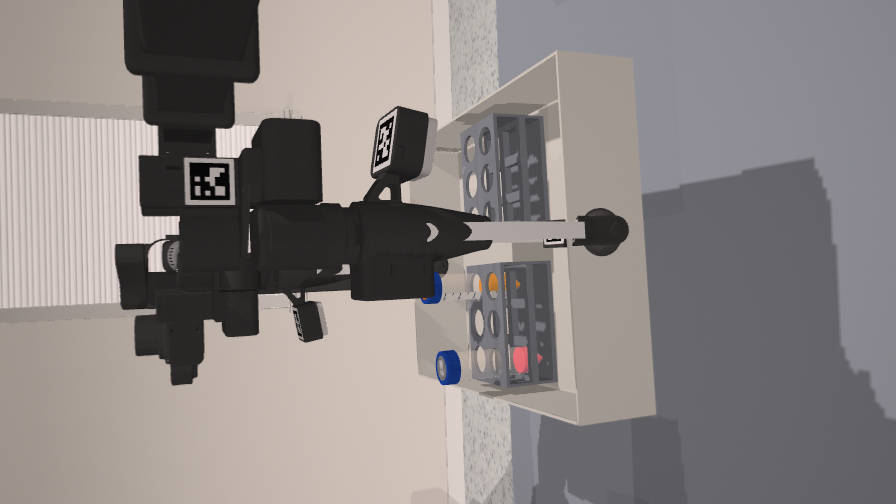

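Scene clock: 244.50 s.
r1.base_odometry: x=+1.133 y=-0.409 heading=+2.404 (m, m, rad; r1's odometry frame)
r1.turned_by_wheels: +0.000 (rad since the last result)
r1.turned_by_imu: +0.000 (rad since the last result)
r1.base_tilt: forward=-1.7 right=+0.6 (deg)
r1.lidar_m: 2.36 2.35 1.72 1.67 1.73 2.38 1.28 0.91 1.05 1.01 1.05 0.66
r1.head_depth_mm: 2607 2830 3057 - - 623 554 / 2602 2829 3027 1002 758 633 555 / 2599 2841 3003 - 772 636 542 / 1215 2787 1239 - 756 627 543 / 2530 1049 3046 964 762 630 546 / 2586 2828 3087 1072 771 626 546 / 2557 2811 3096 1075 802 640 548
r1.base_status: not commanded
r1.joint_positions: lift_m=+0.927 arm_m=+0.378 wrist_yaw_rad=+0.004 wrist_pitch_rad=-1.561 wrist_roll_rad=+1.558 gripper_m=-0.053 head_pan_rad=-1.577 head_tilt_rad=-0.592
r1.joint_status: all done
r1.on_its_own: gripper_m is held at -0.054, not at your -0.060, by its stall guard, which is not easing now
r1.motor_effort: left_wheel=-1(1) right_wheel=-1(0) lift_m=+34(35) arm_m=-5(4) wrist_yaw_rad=-3(3) wrist_pitch_rad=-5(5) wrist_roll_rad=+5(5) gripper_m=-21(21) head_pan_rad=+3(3) head_tilt_rad=-4(24) (%)
r1.hand_pose: x=-0.0216 y=-0.5014 z=+0.8093 quat_wxyz=(+0.006, +0.006, -0.710, -0.704) (m; r1's base frame)
r1.wrist_depth_mm: 185 187 184 185 186 185 182 / 189 192 190 191 193 190 188 / 196 200 197 196 197 195 195 / 197 205 203 202 204 202 202 / 210 214 211 131 212 209 - / 206 220 220 220 220 217 - / 223 229 226 227 229 225 -
r2.base_odometry: x=+1.643 y=+0.835 heading=+0.986 (m, m, rad; r2's odometry frame)
r2.turned_by_wheels: +0.000 (rad since the last result)
r2.turned_by_imu: +0.000 (rad since the last result)
r2.base_tilt: forward=-0.1 right=-2.0 (deg)
r2.lidar_m: 1.65 2.40 1.73 1.67 1.72 2.32 2.38 0.55 0.39 0.38 0.39 0.53
r2.head_depth_mm: 2664 2938 - - 677 587 1196 / 2673 2846 1154 821 694 601 1194 / 2666 2871 - 822 692 599 1196 / 1294 816 1602 832 688 596 1181 / 1250 2975 2917 824 685 595 1181 / 2634 3001 2916 867 683 593 1174 / 2648 2957 2860 863 680 590 1173
r2.base_status: not commanded
r2.joint_positions: lift_m=+0.927 arm_m=+0.428 wrist_yaw_rad=+0.006 wrist_pitch_rad=-1.546 wrist_roll_rad=+1.554 gripper_m=-0.059 head_pan_rad=-1.577 head_tilt_rad=-0.642
r2.joint_status: all done
r2.motor_effort: left_wheel=+7(6) right_wheel=-5(5) lift_m=+37(37) arm_m=-5(4) wrist_yaw_rad=-4(5) wrist_pitch_rad=-6(7) wrist_roll_rad=+6(6) gripper_m=-20(20) head_pan_rad=+3(3) head_tilt_rad=-3(2) (%)
r2.hand_pose: x=-0.0216 y=-0.5553 z=+0.8090 quat_wxyz=(+0.008, +0.008, -0.715, -0.699) (m; r2's base frame)
r2.wrist_depth_mm: 186 188 187 194 196 197 197 / 188 191 192 197 199 201 202 / 192 195 196 202 205 206 205 / 196 198 199 205 208 209 210 / 202 202 204 210 211 213 213 / 201 207 206 - 215 217 218 / 204 210 213 214 221 223 224
pictures: none
No camera images: the call's "cameras" was empty. Leave "cameras" out to get every camera's image.

Scene clock: 246.17 s.
r1.base_odometry: x=+1.133 y=-0.409 heading=+2.404 (m, m, rad; r1's odometry frame)
r1.turned_by_wheels: +0.000 (rad since the last result)
r1.turned_by_imu: +0.000 (rad since the last result)
r1.base_tilt: forward=-1.7 right=+0.5 (deg)
r1.lidar_m: 2.35 2.35 1.73 1.67 1.73 2.38 1.28 0.91 1.05 1.01 1.05 0.66
r1.head_depth_mm: 2628 2855 3105 - - 624 553 / 2601 2857 3030 1004 765 634 555 / 2588 2774 3016 - 763 636 542 / 1217 2794 1245 - 762 620 544 / 2538 1046 3058 966 769 630 546 / 2589 2816 3036 1066 770 626 547 / 2574 2821 3073 1072 801 639 548
r1.base_status: not commanded
r1.joint_positions: lift_m=+0.927 arm_m=+0.378 wrist_yaw_rad=+0.003 wrist_pitch_rad=-1.562 wrist_roll_rad=+1.566 gripper_m=+0.060 head_pan_rad=-1.577 head_tilt_rad=-0.592
r1.joint_status: all done
r1.motor_effort: left_wheel=-2(2) right_wheel=+1(0) lift_m=+33(34) arm_m=-4(5) wrist_yaw_rad=-2(3) wrist_pitch_rad=-4(6) wrist_roll_rad=+2(5) gripper_m=+0(86) head_pan_rad=+3(3) head_tilt_rad=-5(5) (%)
r1.hand_pose: x=-0.0216 y=-0.5011 z=+0.8093 quat_wxyz=(+0.003, +0.003, -0.710, -0.704) (m; r1's base frame)
r1.wrist_depth_mm: 189 192 189 187 186 185 183 / 194 198 194 193 193 189 189 / 198 203 202 199 199 196 195 / 205 211 208 208 204 203 203 / 213 216 216 214 212 209 - / 220 225 225 222 222 218 - / 205 233 230 230 227 223 -
r2.base_odometry: x=+1.643 y=+0.835 heading=+0.986 (m, m, rad; r2's odometry frame)
r2.turned_by_wheels: +0.000 (rad since the last result)
r2.turned_by_imu: +0.000 (rad since the last result)
r2.base_tilt: forward=-0.1 right=-2.1 (deg)
r2.lidar_m: 1.65 2.40 1.73 1.67 1.72 2.33 2.39 0.55 0.39 0.38 0.39 0.53
r2.head_depth_mm: 2623 2959 - - 676 589 1203 / 2631 2853 1156 821 694 602 1192 / 2641 2845 - 815 691 599 1191 / 1296 815 1571 825 685 598 1184 / 1245 2954 2937 806 685 596 1179 / 2671 3003 2923 866 682 592 1178 / 2673 2954 2947 863 680 592 1172
r2.base_status: not commanded
r2.joint_positions: lift_m=+0.927 arm_m=+0.428 wrist_yaw_rad=+0.002 wrist_pitch_rad=-1.548 wrist_roll_rad=+1.565 gripper_m=+0.060 head_pan_rad=-1.577 head_tilt_rad=-0.642
r2.joint_status: all done
r2.motor_effort: left_wheel=+4(7) right_wheel=-4(5) lift_m=+37(37) arm_m=-4(5) wrist_yaw_rad=-2(4) wrist_pitch_rad=-5(6) wrist_roll_rad=+2(6) gripper_m=+1(81) head_pan_rad=+3(3) head_tilt_rad=-3(2) (%)
r2.hand_pose: x=-0.0216 y=-0.5548 z=+0.8090 quat_wxyz=(+0.003, +0.003, -0.715, -0.699) (m; r2's base frame)
r2.wrist_depth_mm: 190 191 192 194 196 197 198 / 192 196 196 199 200 201 201 / 197 200 200 203 204 205 205 / 198 203 205 206 208 209 211 / 206 207 207 211 212 215 215 / 208 212 - 215 - 219 219 / 209 217 219 219 222 224 225
pictures: none
No camera images: the call's "cameras" was empty. Leave "cameras" out to get every camera's image.

Scene clock: 248.13 s.
r1.base_odometry: x=+1.133 y=-0.409 heading=+2.404 (m, m, rad; r1's odometry frame)
r1.turned_by_wheels: +0.000 (rad since the last result)
r1.turned_by_imu: +0.000 (rad since the last result)
r1.base_tilt: forward=-1.8 right=+0.6 (deg)
r1.lidar_m: 2.35 2.36 1.73 1.67 1.73 2.39 1.28 0.91 1.05 1.01 1.05 0.67
r1.head_depth_mm: 2612 - 3071 1046 788 632 552 / 2602 2850 3114 1048 769 634 555 / 2571 - 3122 967 775 635 542 / 1214 - - 963 758 635 544 / 1293 769 3094 963 764 630 545 / 2600 2779 3067 1072 772 625 547 / 2574 2838 3124 1070 799 642 548
r1.base_status: not commanded
r1.joint_positions: lift_m=+1.050 arm_m=+0.378 wrist_yaw_rad=+0.003 wrist_pitch_rad=-1.563 wrist_roll_rad=+1.566 gripper_m=+0.060 head_pan_rad=-1.577 head_tilt_rad=-0.592
r1.joint_status: all done
r1.motor_effort: left_wheel=-2(2) right_wheel=+1(1) lift_m=+39(41) arm_m=-4(4) wrist_yaw_rad=-2(2) wrist_pitch_rad=-4(5) wrist_roll_rad=+1(2) gripper_m=-1(0) head_pan_rad=+3(3) head_tilt_rad=-6(6) (%)
r1.hand_pose: x=-0.0216 y=-0.5009 z=+0.9321 quat_wxyz=(+0.003, +0.003, -0.710, -0.705) (m; r1's base frame)
r1.wrist_depth_mm: 271 281 308 306 304 302 - / 301 289 316 314 313 308 - / 332 300 326 324 322 317 - / 345 330 337 335 333 - - / 293 293 351 345 340 - - / 371 302 367 359 357 - - / 328 307 326 353 367 - -
r2.base_odometry: x=+1.643 y=+0.835 heading=+0.986 (m, m, rad; r2's odometry frame)
r2.turned_by_wheels: +0.000 (rad since the last result)
r2.turned_by_imu: +0.000 (rad since the last result)
r2.base_tilt: forward=-0.1 right=-1.9 (deg)
r2.lidar_m: 1.65 2.40 1.74 1.66 1.72 2.33 2.39 0.55 0.39 0.38 0.39 0.53
r2.head_depth_mm: 2611 - 3032 889 699 587 1200 / 2640 2999 3008 824 694 603 1194 / 2635 - 1027 827 690 598 1191 / 731 1429 1023 829 686 598 1186 / 2648 2948 2959 804 684 594 1178 / 2657 2979 2881 866 682 592 1176 / 2680 3001 2923 860 679 592 1176
r2.base_status: not commanded
r2.joint_positions: lift_m=+1.000 arm_m=+0.428 wrist_yaw_rad=+0.002 wrist_pitch_rad=-1.549 wrist_roll_rad=+1.565 gripper_m=+0.060 head_pan_rad=-1.577 head_tilt_rad=-0.642
r2.joint_status: all done
r2.motor_effort: left_wheel=+5(5) right_wheel=-4(4) lift_m=+43(45) arm_m=-4(4) wrist_yaw_rad=-2(2) wrist_pitch_rad=-5(5) wrist_roll_rad=+2(2) gripper_m=+1(1) head_pan_rad=+3(3) head_tilt_rad=-3(4) (%)
r2.hand_pose: x=-0.0216 y=-0.5546 z=+0.8818 quat_wxyz=(+0.003, +0.003, -0.714, -0.700) (m; r2's base frame)
r2.wrist_depth_mm: 204 240 244 264 265 267 982 / 211 263 268 267 271 273 - / 213 269 272 275 277 278 - / 217 271 278 281 282 284 - / 241 280 285 286 290 289 - / 227 284 - 290 - 295 - / 231 263 297 298 302 304 -
pictures: none
No camera images: the call's "cameras" was empty. Leave "cameras" out to get every camera's image.

Scene clock: 254.67 s.
r1.base_odometry: x=+1.096 y=-0.375 heading=+2.404 (m, m, rad; r1's odometry frame)
r1.turned_by_wheels: +0.000 (rad since the last result)
r1.turned_by_imu: -0.001 (rad since the last result)
r1.base_tilt: forward=-1.6 right=+0.6 (deg)
r1.lidar_m: 2.30 2.35 1.72 1.66 1.73 2.38 1.28 0.95 1.05 1.01 1.05 0.62
r1.head_depth_mm: 2616 - 3144 1042 761 632 555 / 2588 - 3120 997 775 633 556 / 2589 - 3170 966 771 633 543 / 2594 2790 - 953 766 635 544 / 2571 2817 3089 1041 767 629 545 / 2555 2835 3091 1068 800 639 546 / 2543 2821 3016 1070 802 642 546
r1.base_status: done
r1.joint_positions: lift_m=+1.050 arm_m=+0.300 wrist_yaw_rad=+0.003 wrist_pitch_rad=-1.011 wrist_roll_rad=+0.004 gripper_m=+0.060 head_pan_rad=-1.577 head_tilt_rad=-0.593
r1.joint_status: all done
r1.motor_effort: left_wheel=-3(6) right_wheel=+2(4) lift_m=+38(38) arm_m=-4(5) wrist_yaw_rad=-1(2) wrist_pitch_rad=+6(6) wrist_roll_rad=-2(3) gripper_m=-1(0) head_pan_rad=+2(2) head_tilt_rad=-5(6) (%)
r1.hand_pose: x=-0.0213 y=-0.5609 z=+0.9586 quat_wxyz=(+0.618, +0.343, -0.619, -0.343) (m; r1's base frame)
r1.wrist_depth_mm: 484 479 464 442 437 477 485 / 451 453 444 452 440 441 444 / 401 418 344 357 355 351 418 / 391 394 369 379 368 352 390 / 368 372 363 367 372 353 376 / 346 350 343 349 344 342 347 / 329 331 328 326 327 325 329
r2.base_odometry: x=+1.334 y=+0.368 heading=+0.986 (m, m, rad; r2's odometry frame)
r2.turned_by_wheels: +0.000 (rad since the last result)
r2.turned_by_imu: +0.001 (rad since the last result)
r2.base_tilt: forward=-0.1 right=-1.9 (deg)
r2.lidar_m: 1.42 2.39 1.73 1.65 1.71 2.33 1.84 2.08 3.25 0.38 0.40 0.54
r2.head_depth_mm: 2636 2964 - - - 1320 1198 / 2681 2958 3198 - - - - / 2625 2962 3190 - - - - / 2644 3020 1088 872 503 567 976 / 2632 2952 2953 827 664 579 1184 / 2625 2989 2933 837 682 608 1179 / 2621 2941 1611 861 679 606 1175
r2.base_status: done
r2.joint_positions: lift_m=+1.000 arm_m=+0.040 wrist_yaw_rad=+0.002 wrist_pitch_rad=-1.552 wrist_roll_rad=+0.003 gripper_m=+0.130 head_pan_rad=-1.577 head_tilt_rad=-0.642
r2.joint_status: all done
r2.motor_effort: left_wheel=+3(6) right_wheel=-2(6) lift_m=+43(43) arm_m=-4(4) wrist_yaw_rad=-1(2) wrist_pitch_rad=-3(5) wrist_roll_rad=-1(1) gripper_m=+1(83) head_pan_rad=+3(3) head_tilt_rad=-3(2) (%)
r2.hand_pose: x=-0.0217 y=-0.1660 z=+0.8819 quat_wxyz=(+0.504, +0.495, -0.505, -0.496) (m; r2's base frame)
r2.wrist_depth_mm: 996 986 967 983 - - - / 999 - - - - - - / - - - - - - - / - - - - - - - / - - - - - - - / - - - - - - - / - - - - - - -
pictures: r1_head_camera (sideways: a quarter turn clockwise sets it upright), r1_wrist_camera, r2_head_camera (sideways: a quarter turn clockwise sets it upright)
camera_calibration (this result's frames):
r1_head_camera: T_world_to_cam=[[0.0474052, 0.512811, -0.857192, 1.13678], [0.997958, -0.0611003, 0.0186369, -0.0316466], [-0.0428175, -0.856325, -0.51466, 0.629536], [0, 0, 0, 1]] pos_world=[0.00464773, -0.0458012, 1.29903]
r1_wrist_camera: T_world_to_cam=[[-0.999029, -0.043327, 0.00797927, -0.0567869], [-0.043378, 0.935752, -0.349981, 0.884618], [0.00769699, -0.349987, -0.936723, 0.865642], [0, 0, 0, 1]] pos_world=[-0.0250217, -0.52728, 1.12092]
r2_head_camera: T_world_to_cam=[[-0.0388304, 0.594583, -0.803096, 1.06268], [0.999167, 0.033191, -0.0237372, 0.0313469], [0.0125418, -0.803349, -0.595377, 0.73031], [0, 0, 0, 1]] pos_world=[0.00078409, -0.0461988, 1.28899]
Images, in order (width x height): r1_head_camera 896x504, r1_wrist_camera 644x364, r2_head_camera 896x504.

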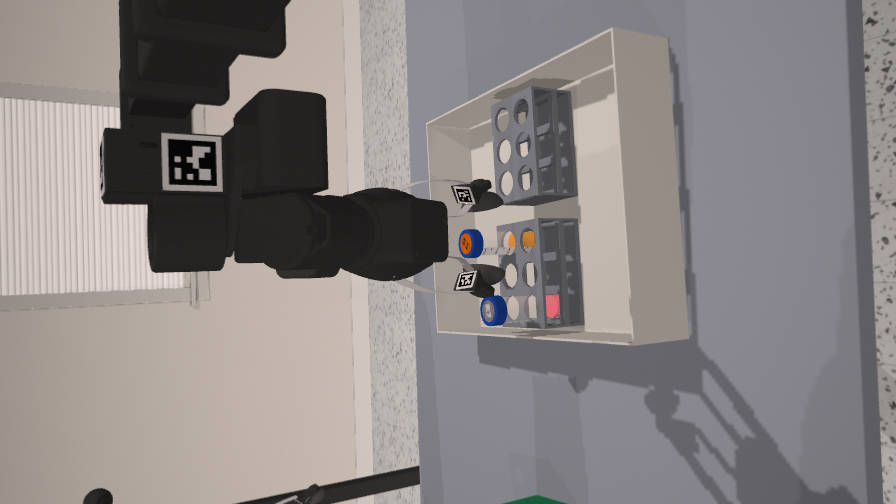

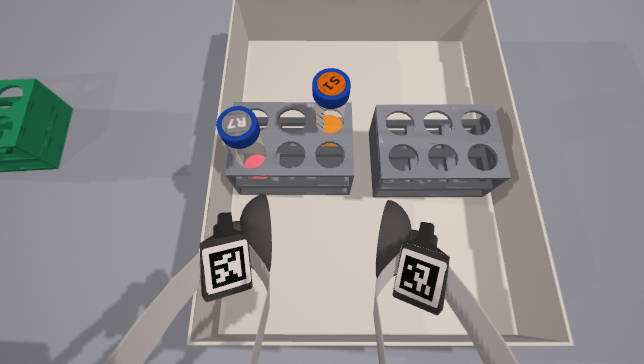

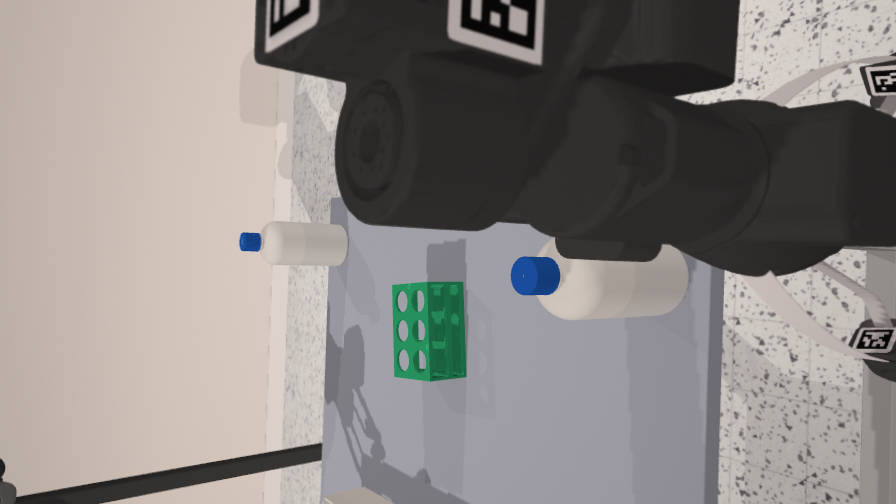

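>>> execute_actions([
  {"r1":{"base":{"translate_m":-0.005},"joints":{"arm_m":0.447,"lift_m":1.02}},"r2":{"base":{"translate_m":0.048},"joints":{"arm_m":0.01,"wrist_pitch_rad":0}}},
], cameras=[])

>>> execute_actions([
  {"r1":{"joints":{"lift_m":0.967}},"r2":{"joints":{"lift_m":0.757}}},
], cameras=["r1_wrist_camera","r2_wrist_camera"])

Scene clock: 262.53 s.
r1.base_odometry: x=+1.100 y=-0.379 heading=+2.404 (m, m, rad; r1's odometry frame)
r1.turned_by_wheels: +0.000 (rad since the last result)
r1.turned_by_imu: -0.001 (rad since the last result)
r1.base_tilt: forward=-1.5 right=+0.5 (deg)
r1.lidar_m: 2.32 2.35 1.73 1.67 1.73 2.38 1.28 0.95 1.05 1.01 1.05 0.63
r1.head_depth_mm: 2629 2759 3194 1044 787 634 554 / 2624 2756 3161 1002 760 634 556 / 2610 - 3138 965 772 634 542 / 2600 2765 - 960 763 635 544 / 2581 2843 3133 1018 767 630 544 / 2568 2800 3086 1066 800 639 546 / 2558 2753 3031 1068 804 641 547
r1.base_status: done
r1.joint_positions: lift_m=+1.020 arm_m=+0.447 wrist_yaw_rad=+0.002 wrist_pitch_rad=-1.010 wrist_roll_rad=+0.003 gripper_m=+0.060 head_pan_rad=-1.577 head_tilt_rad=-0.593
r1.joint_status: all done
r1.motor_effort: left_wheel=-2(6) right_wheel=+2(2) lift_m=+29(32) arm_m=+5(5) wrist_yaw_rad=-1(2) wrist_pitch_rad=+5(6) wrist_roll_rad=-1(1) gripper_m=+0(1) head_pan_rad=+4(3) head_tilt_rad=-4(5) (%)
r1.hand_pose: x=-0.0214 y=-0.7074 z=+0.9291 quat_wxyz=(+0.618, +0.342, -0.619, -0.343) (m; r1's base frame)
r1.wrist_depth_mm: 442 441 442 438 438 447 444 / 414 408 347 347 346 407 407 / 381 387 371 382 375 364 382 / 356 360 354 354 355 333 360 / 344 339 289 327 339 288 339 / 322 322 258 262 296 264 314 / 305 301 286 295 296 271 298
r2.base_odometry: x=+1.361 y=+0.408 heading=+0.987 (m, m, rad; r2's odometry frame)
r2.turned_by_wheels: +0.000 (rad since the last result)
r2.turned_by_imu: +0.000 (rad since the last result)
r2.base_tilt: forward=+0.0 right=-1.9 (deg)
r2.lidar_m: 1.38 2.39 1.73 1.66 1.71 2.33 1.89 2.12 0.39 0.38 0.40 0.54
r2.head_depth_mm: 2649 2924 3158 - - - 1143 / 2632 2985 3223 - - - 1192 / 2673 2967 3119 - - - 887 / 2652 2992 3135 819 667 582 1191 / 2646 2967 3101 821 686 595 1182 / 2694 3029 2946 864 681 608 1174 / 2646 2940 1602 861 678 608 1178
r2.base_status: done
r2.joint_positions: lift_m=+1.000 arm_m=+0.010 wrist_yaw_rad=+0.002 wrist_pitch_rad=-0.025 wrist_roll_rad=+0.003 gripper_m=+0.130 head_pan_rad=-1.577 head_tilt_rad=-0.642
r2.joint_status: all done
r2.motor_effort: left_wheel=+3(11) right_wheel=-3(3) lift_m=+43(43) arm_m=-4(5) wrist_yaw_rad=-2(1) wrist_pitch_rad=+14(14) wrist_roll_rad=-1(0) gripper_m=+1(1) head_pan_rad=+3(3) head_tilt_rad=-3(4) (%)
r2.hand_pose: x=-0.0210 y=-0.4110 z=+1.1082 quat_wxyz=(+0.706, +0.010, -0.708, -0.008) (m; r2's base frame)
r2.wrist_depth_mm: - - - - - - - / - - - - - - - / - - - - - - - / - - - - - - - / - - - - - - - / 725 - 857 849 - - - / 570 612 643 658 - - -
pictures: none
No camera images: the call's "cameras" was empty. Leave "cameras" out to get every camera's image.

Scene clock: 265.57 s.
r1.base_odometry: x=+1.100 y=-0.379 heading=+2.404 (m, m, rad; r1's odometry frame)
r1.turned_by_wheels: +0.000 (rad since the last result)
r1.turned_by_imu: +0.000 (rad since the last result)
r1.base_tilt: forward=-1.6 right=+0.6 (deg)
r1.lidar_m: 2.31 2.35 1.73 1.67 1.73 2.38 1.28 0.95 1.05 1.01 1.05 0.63
r1.head_depth_mm: 2620 2830 3050 - 736 632 554 / 2583 2827 - 986 760 632 556 / 2608 2824 - 966 772 634 543 / 2596 2807 - 957 764 633 544 / 2593 2801 3100 1020 769 629 545 / 2570 2809 3077 1065 799 640 546 / 2549 2776 2996 1069 804 642 548
r1.base_status: not commanded
r1.joint_positions: lift_m=+0.967 arm_m=+0.447 wrist_yaw_rad=+0.002 wrist_pitch_rad=-1.010 wrist_roll_rad=+0.003 gripper_m=+0.060 head_pan_rad=-1.577 head_tilt_rad=-0.593
r1.joint_status: all done
r1.motor_effort: left_wheel=-2(2) right_wheel=+1(1) lift_m=+30(31) arm_m=+5(4) wrist_yaw_rad=-1(1) wrist_pitch_rad=+5(5) wrist_roll_rad=-1(1) gripper_m=+0(1) head_pan_rad=+2(3) head_tilt_rad=-5(4) (%)
r1.hand_pose: x=-0.0214 y=-0.7074 z=+0.8760 quat_wxyz=(+0.618, +0.342, -0.619, -0.343) (m; r1's base frame)
r1.wrist_depth_mm: 367 368 368 371 364 374 371 / 347 344 312 315 315 300 343 / 321 318 319 319 317 312 318 / 302 293 298 301 298 294 258 / 284 235 225 159 276 246 222 / 267 179 229 213 236 210 210 / 255 144 225 229 238 224 202
r2.base_odometry: x=+1.361 y=+0.408 heading=+0.987 (m, m, rad; r2's odometry frame)
r2.turned_by_wheels: +0.000 (rad since the last result)
r2.turned_by_imu: +0.000 (rad since the last result)
r2.base_tilt: forward=+0.1 right=-2.0 (deg)
r2.lidar_m: 1.39 2.39 1.73 1.66 1.72 2.32 1.89 2.11 0.39 0.38 0.40 0.54
r2.head_depth_mm: 2629 2983 2996 2191 1714 1411 1266 / 2643 2936 2995 2189 1698 1304 - / 2672 2982 2719 876 651 585 - / 2667 2968 1114 838 537 572 1167 / 2641 2967 2944 822 685 594 1176 / 2645 2966 2905 866 683 609 1182 / 2601 2945 1602 856 678 607 1168
r2.base_status: not commanded
r2.joint_positions: lift_m=+0.757 arm_m=+0.010 wrist_yaw_rad=+0.002 wrist_pitch_rad=-0.023 wrist_roll_rad=+0.003 gripper_m=+0.130 head_pan_rad=-1.577 head_tilt_rad=-0.642
r2.joint_status: all done
r2.motor_effort: left_wheel=+3(3) right_wheel=-2(2) lift_m=+33(34) arm_m=-4(4) wrist_yaw_rad=-2(1) wrist_pitch_rad=+13(14) wrist_roll_rad=+0(0) gripper_m=+1(1) head_pan_rad=+3(3) head_tilt_rad=-3(2) (%)
r2.hand_pose: x=-0.0210 y=-0.4110 z=+0.8659 quat_wxyz=(+0.706, +0.009, -0.708, -0.008) (m; r2's base frame)
r2.wrist_depth_mm: 799 - - - - - - / - - - - - - - / - - - 132 - - - / 557 791 - 134 - - - / 450 529 137 117 - - - / 332 - 139 118 377 - - / 266 248 145 121 261 - -
pictures: r1_wrist_camera, r2_wrist_camera
camera_calibration (this result's frames):
r1_wrist_camera: T_world_to_cam=[[-0.999039, -0.0430181, 0.00840096, -0.0627337], [-0.0432288, 0.935396, -0.350949, 0.993473], [0.00723893, -0.350975, -0.936357, 0.735995], [0, 0, 0, 1]] pos_world=[-0.0250546, -0.673674, 1.03834]
r2_wrist_camera: T_world_to_cam=[[-0.999692, 0.0225822, -0.0102508, -0.00209425], [0.0135831, 0.152746, -0.988172, 0.958694], [-0.0207493, -0.988007, -0.153006, -0.115033], [0, 0, 0, 1]] pos_world=[-0.0175025, -0.260043, 0.929733]
Images, in order (width x height): r1_wrist_camera 644x364, r2_wrist_camera 644x364.

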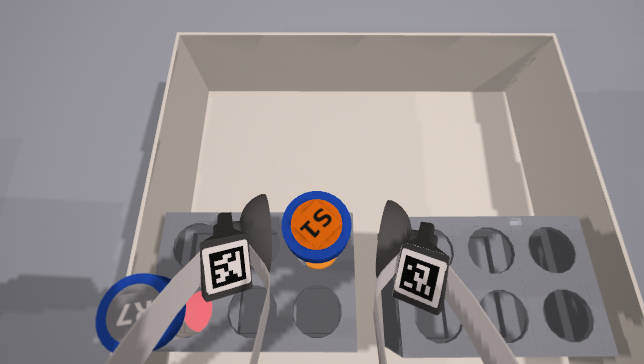

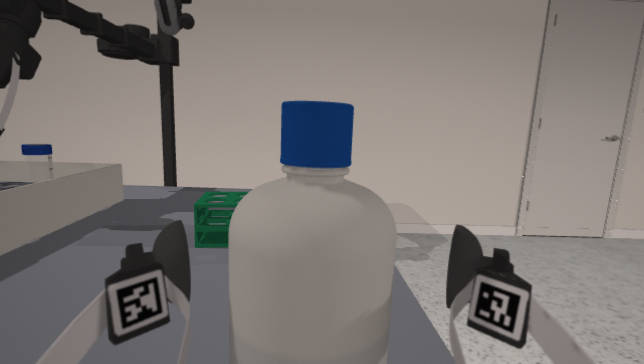

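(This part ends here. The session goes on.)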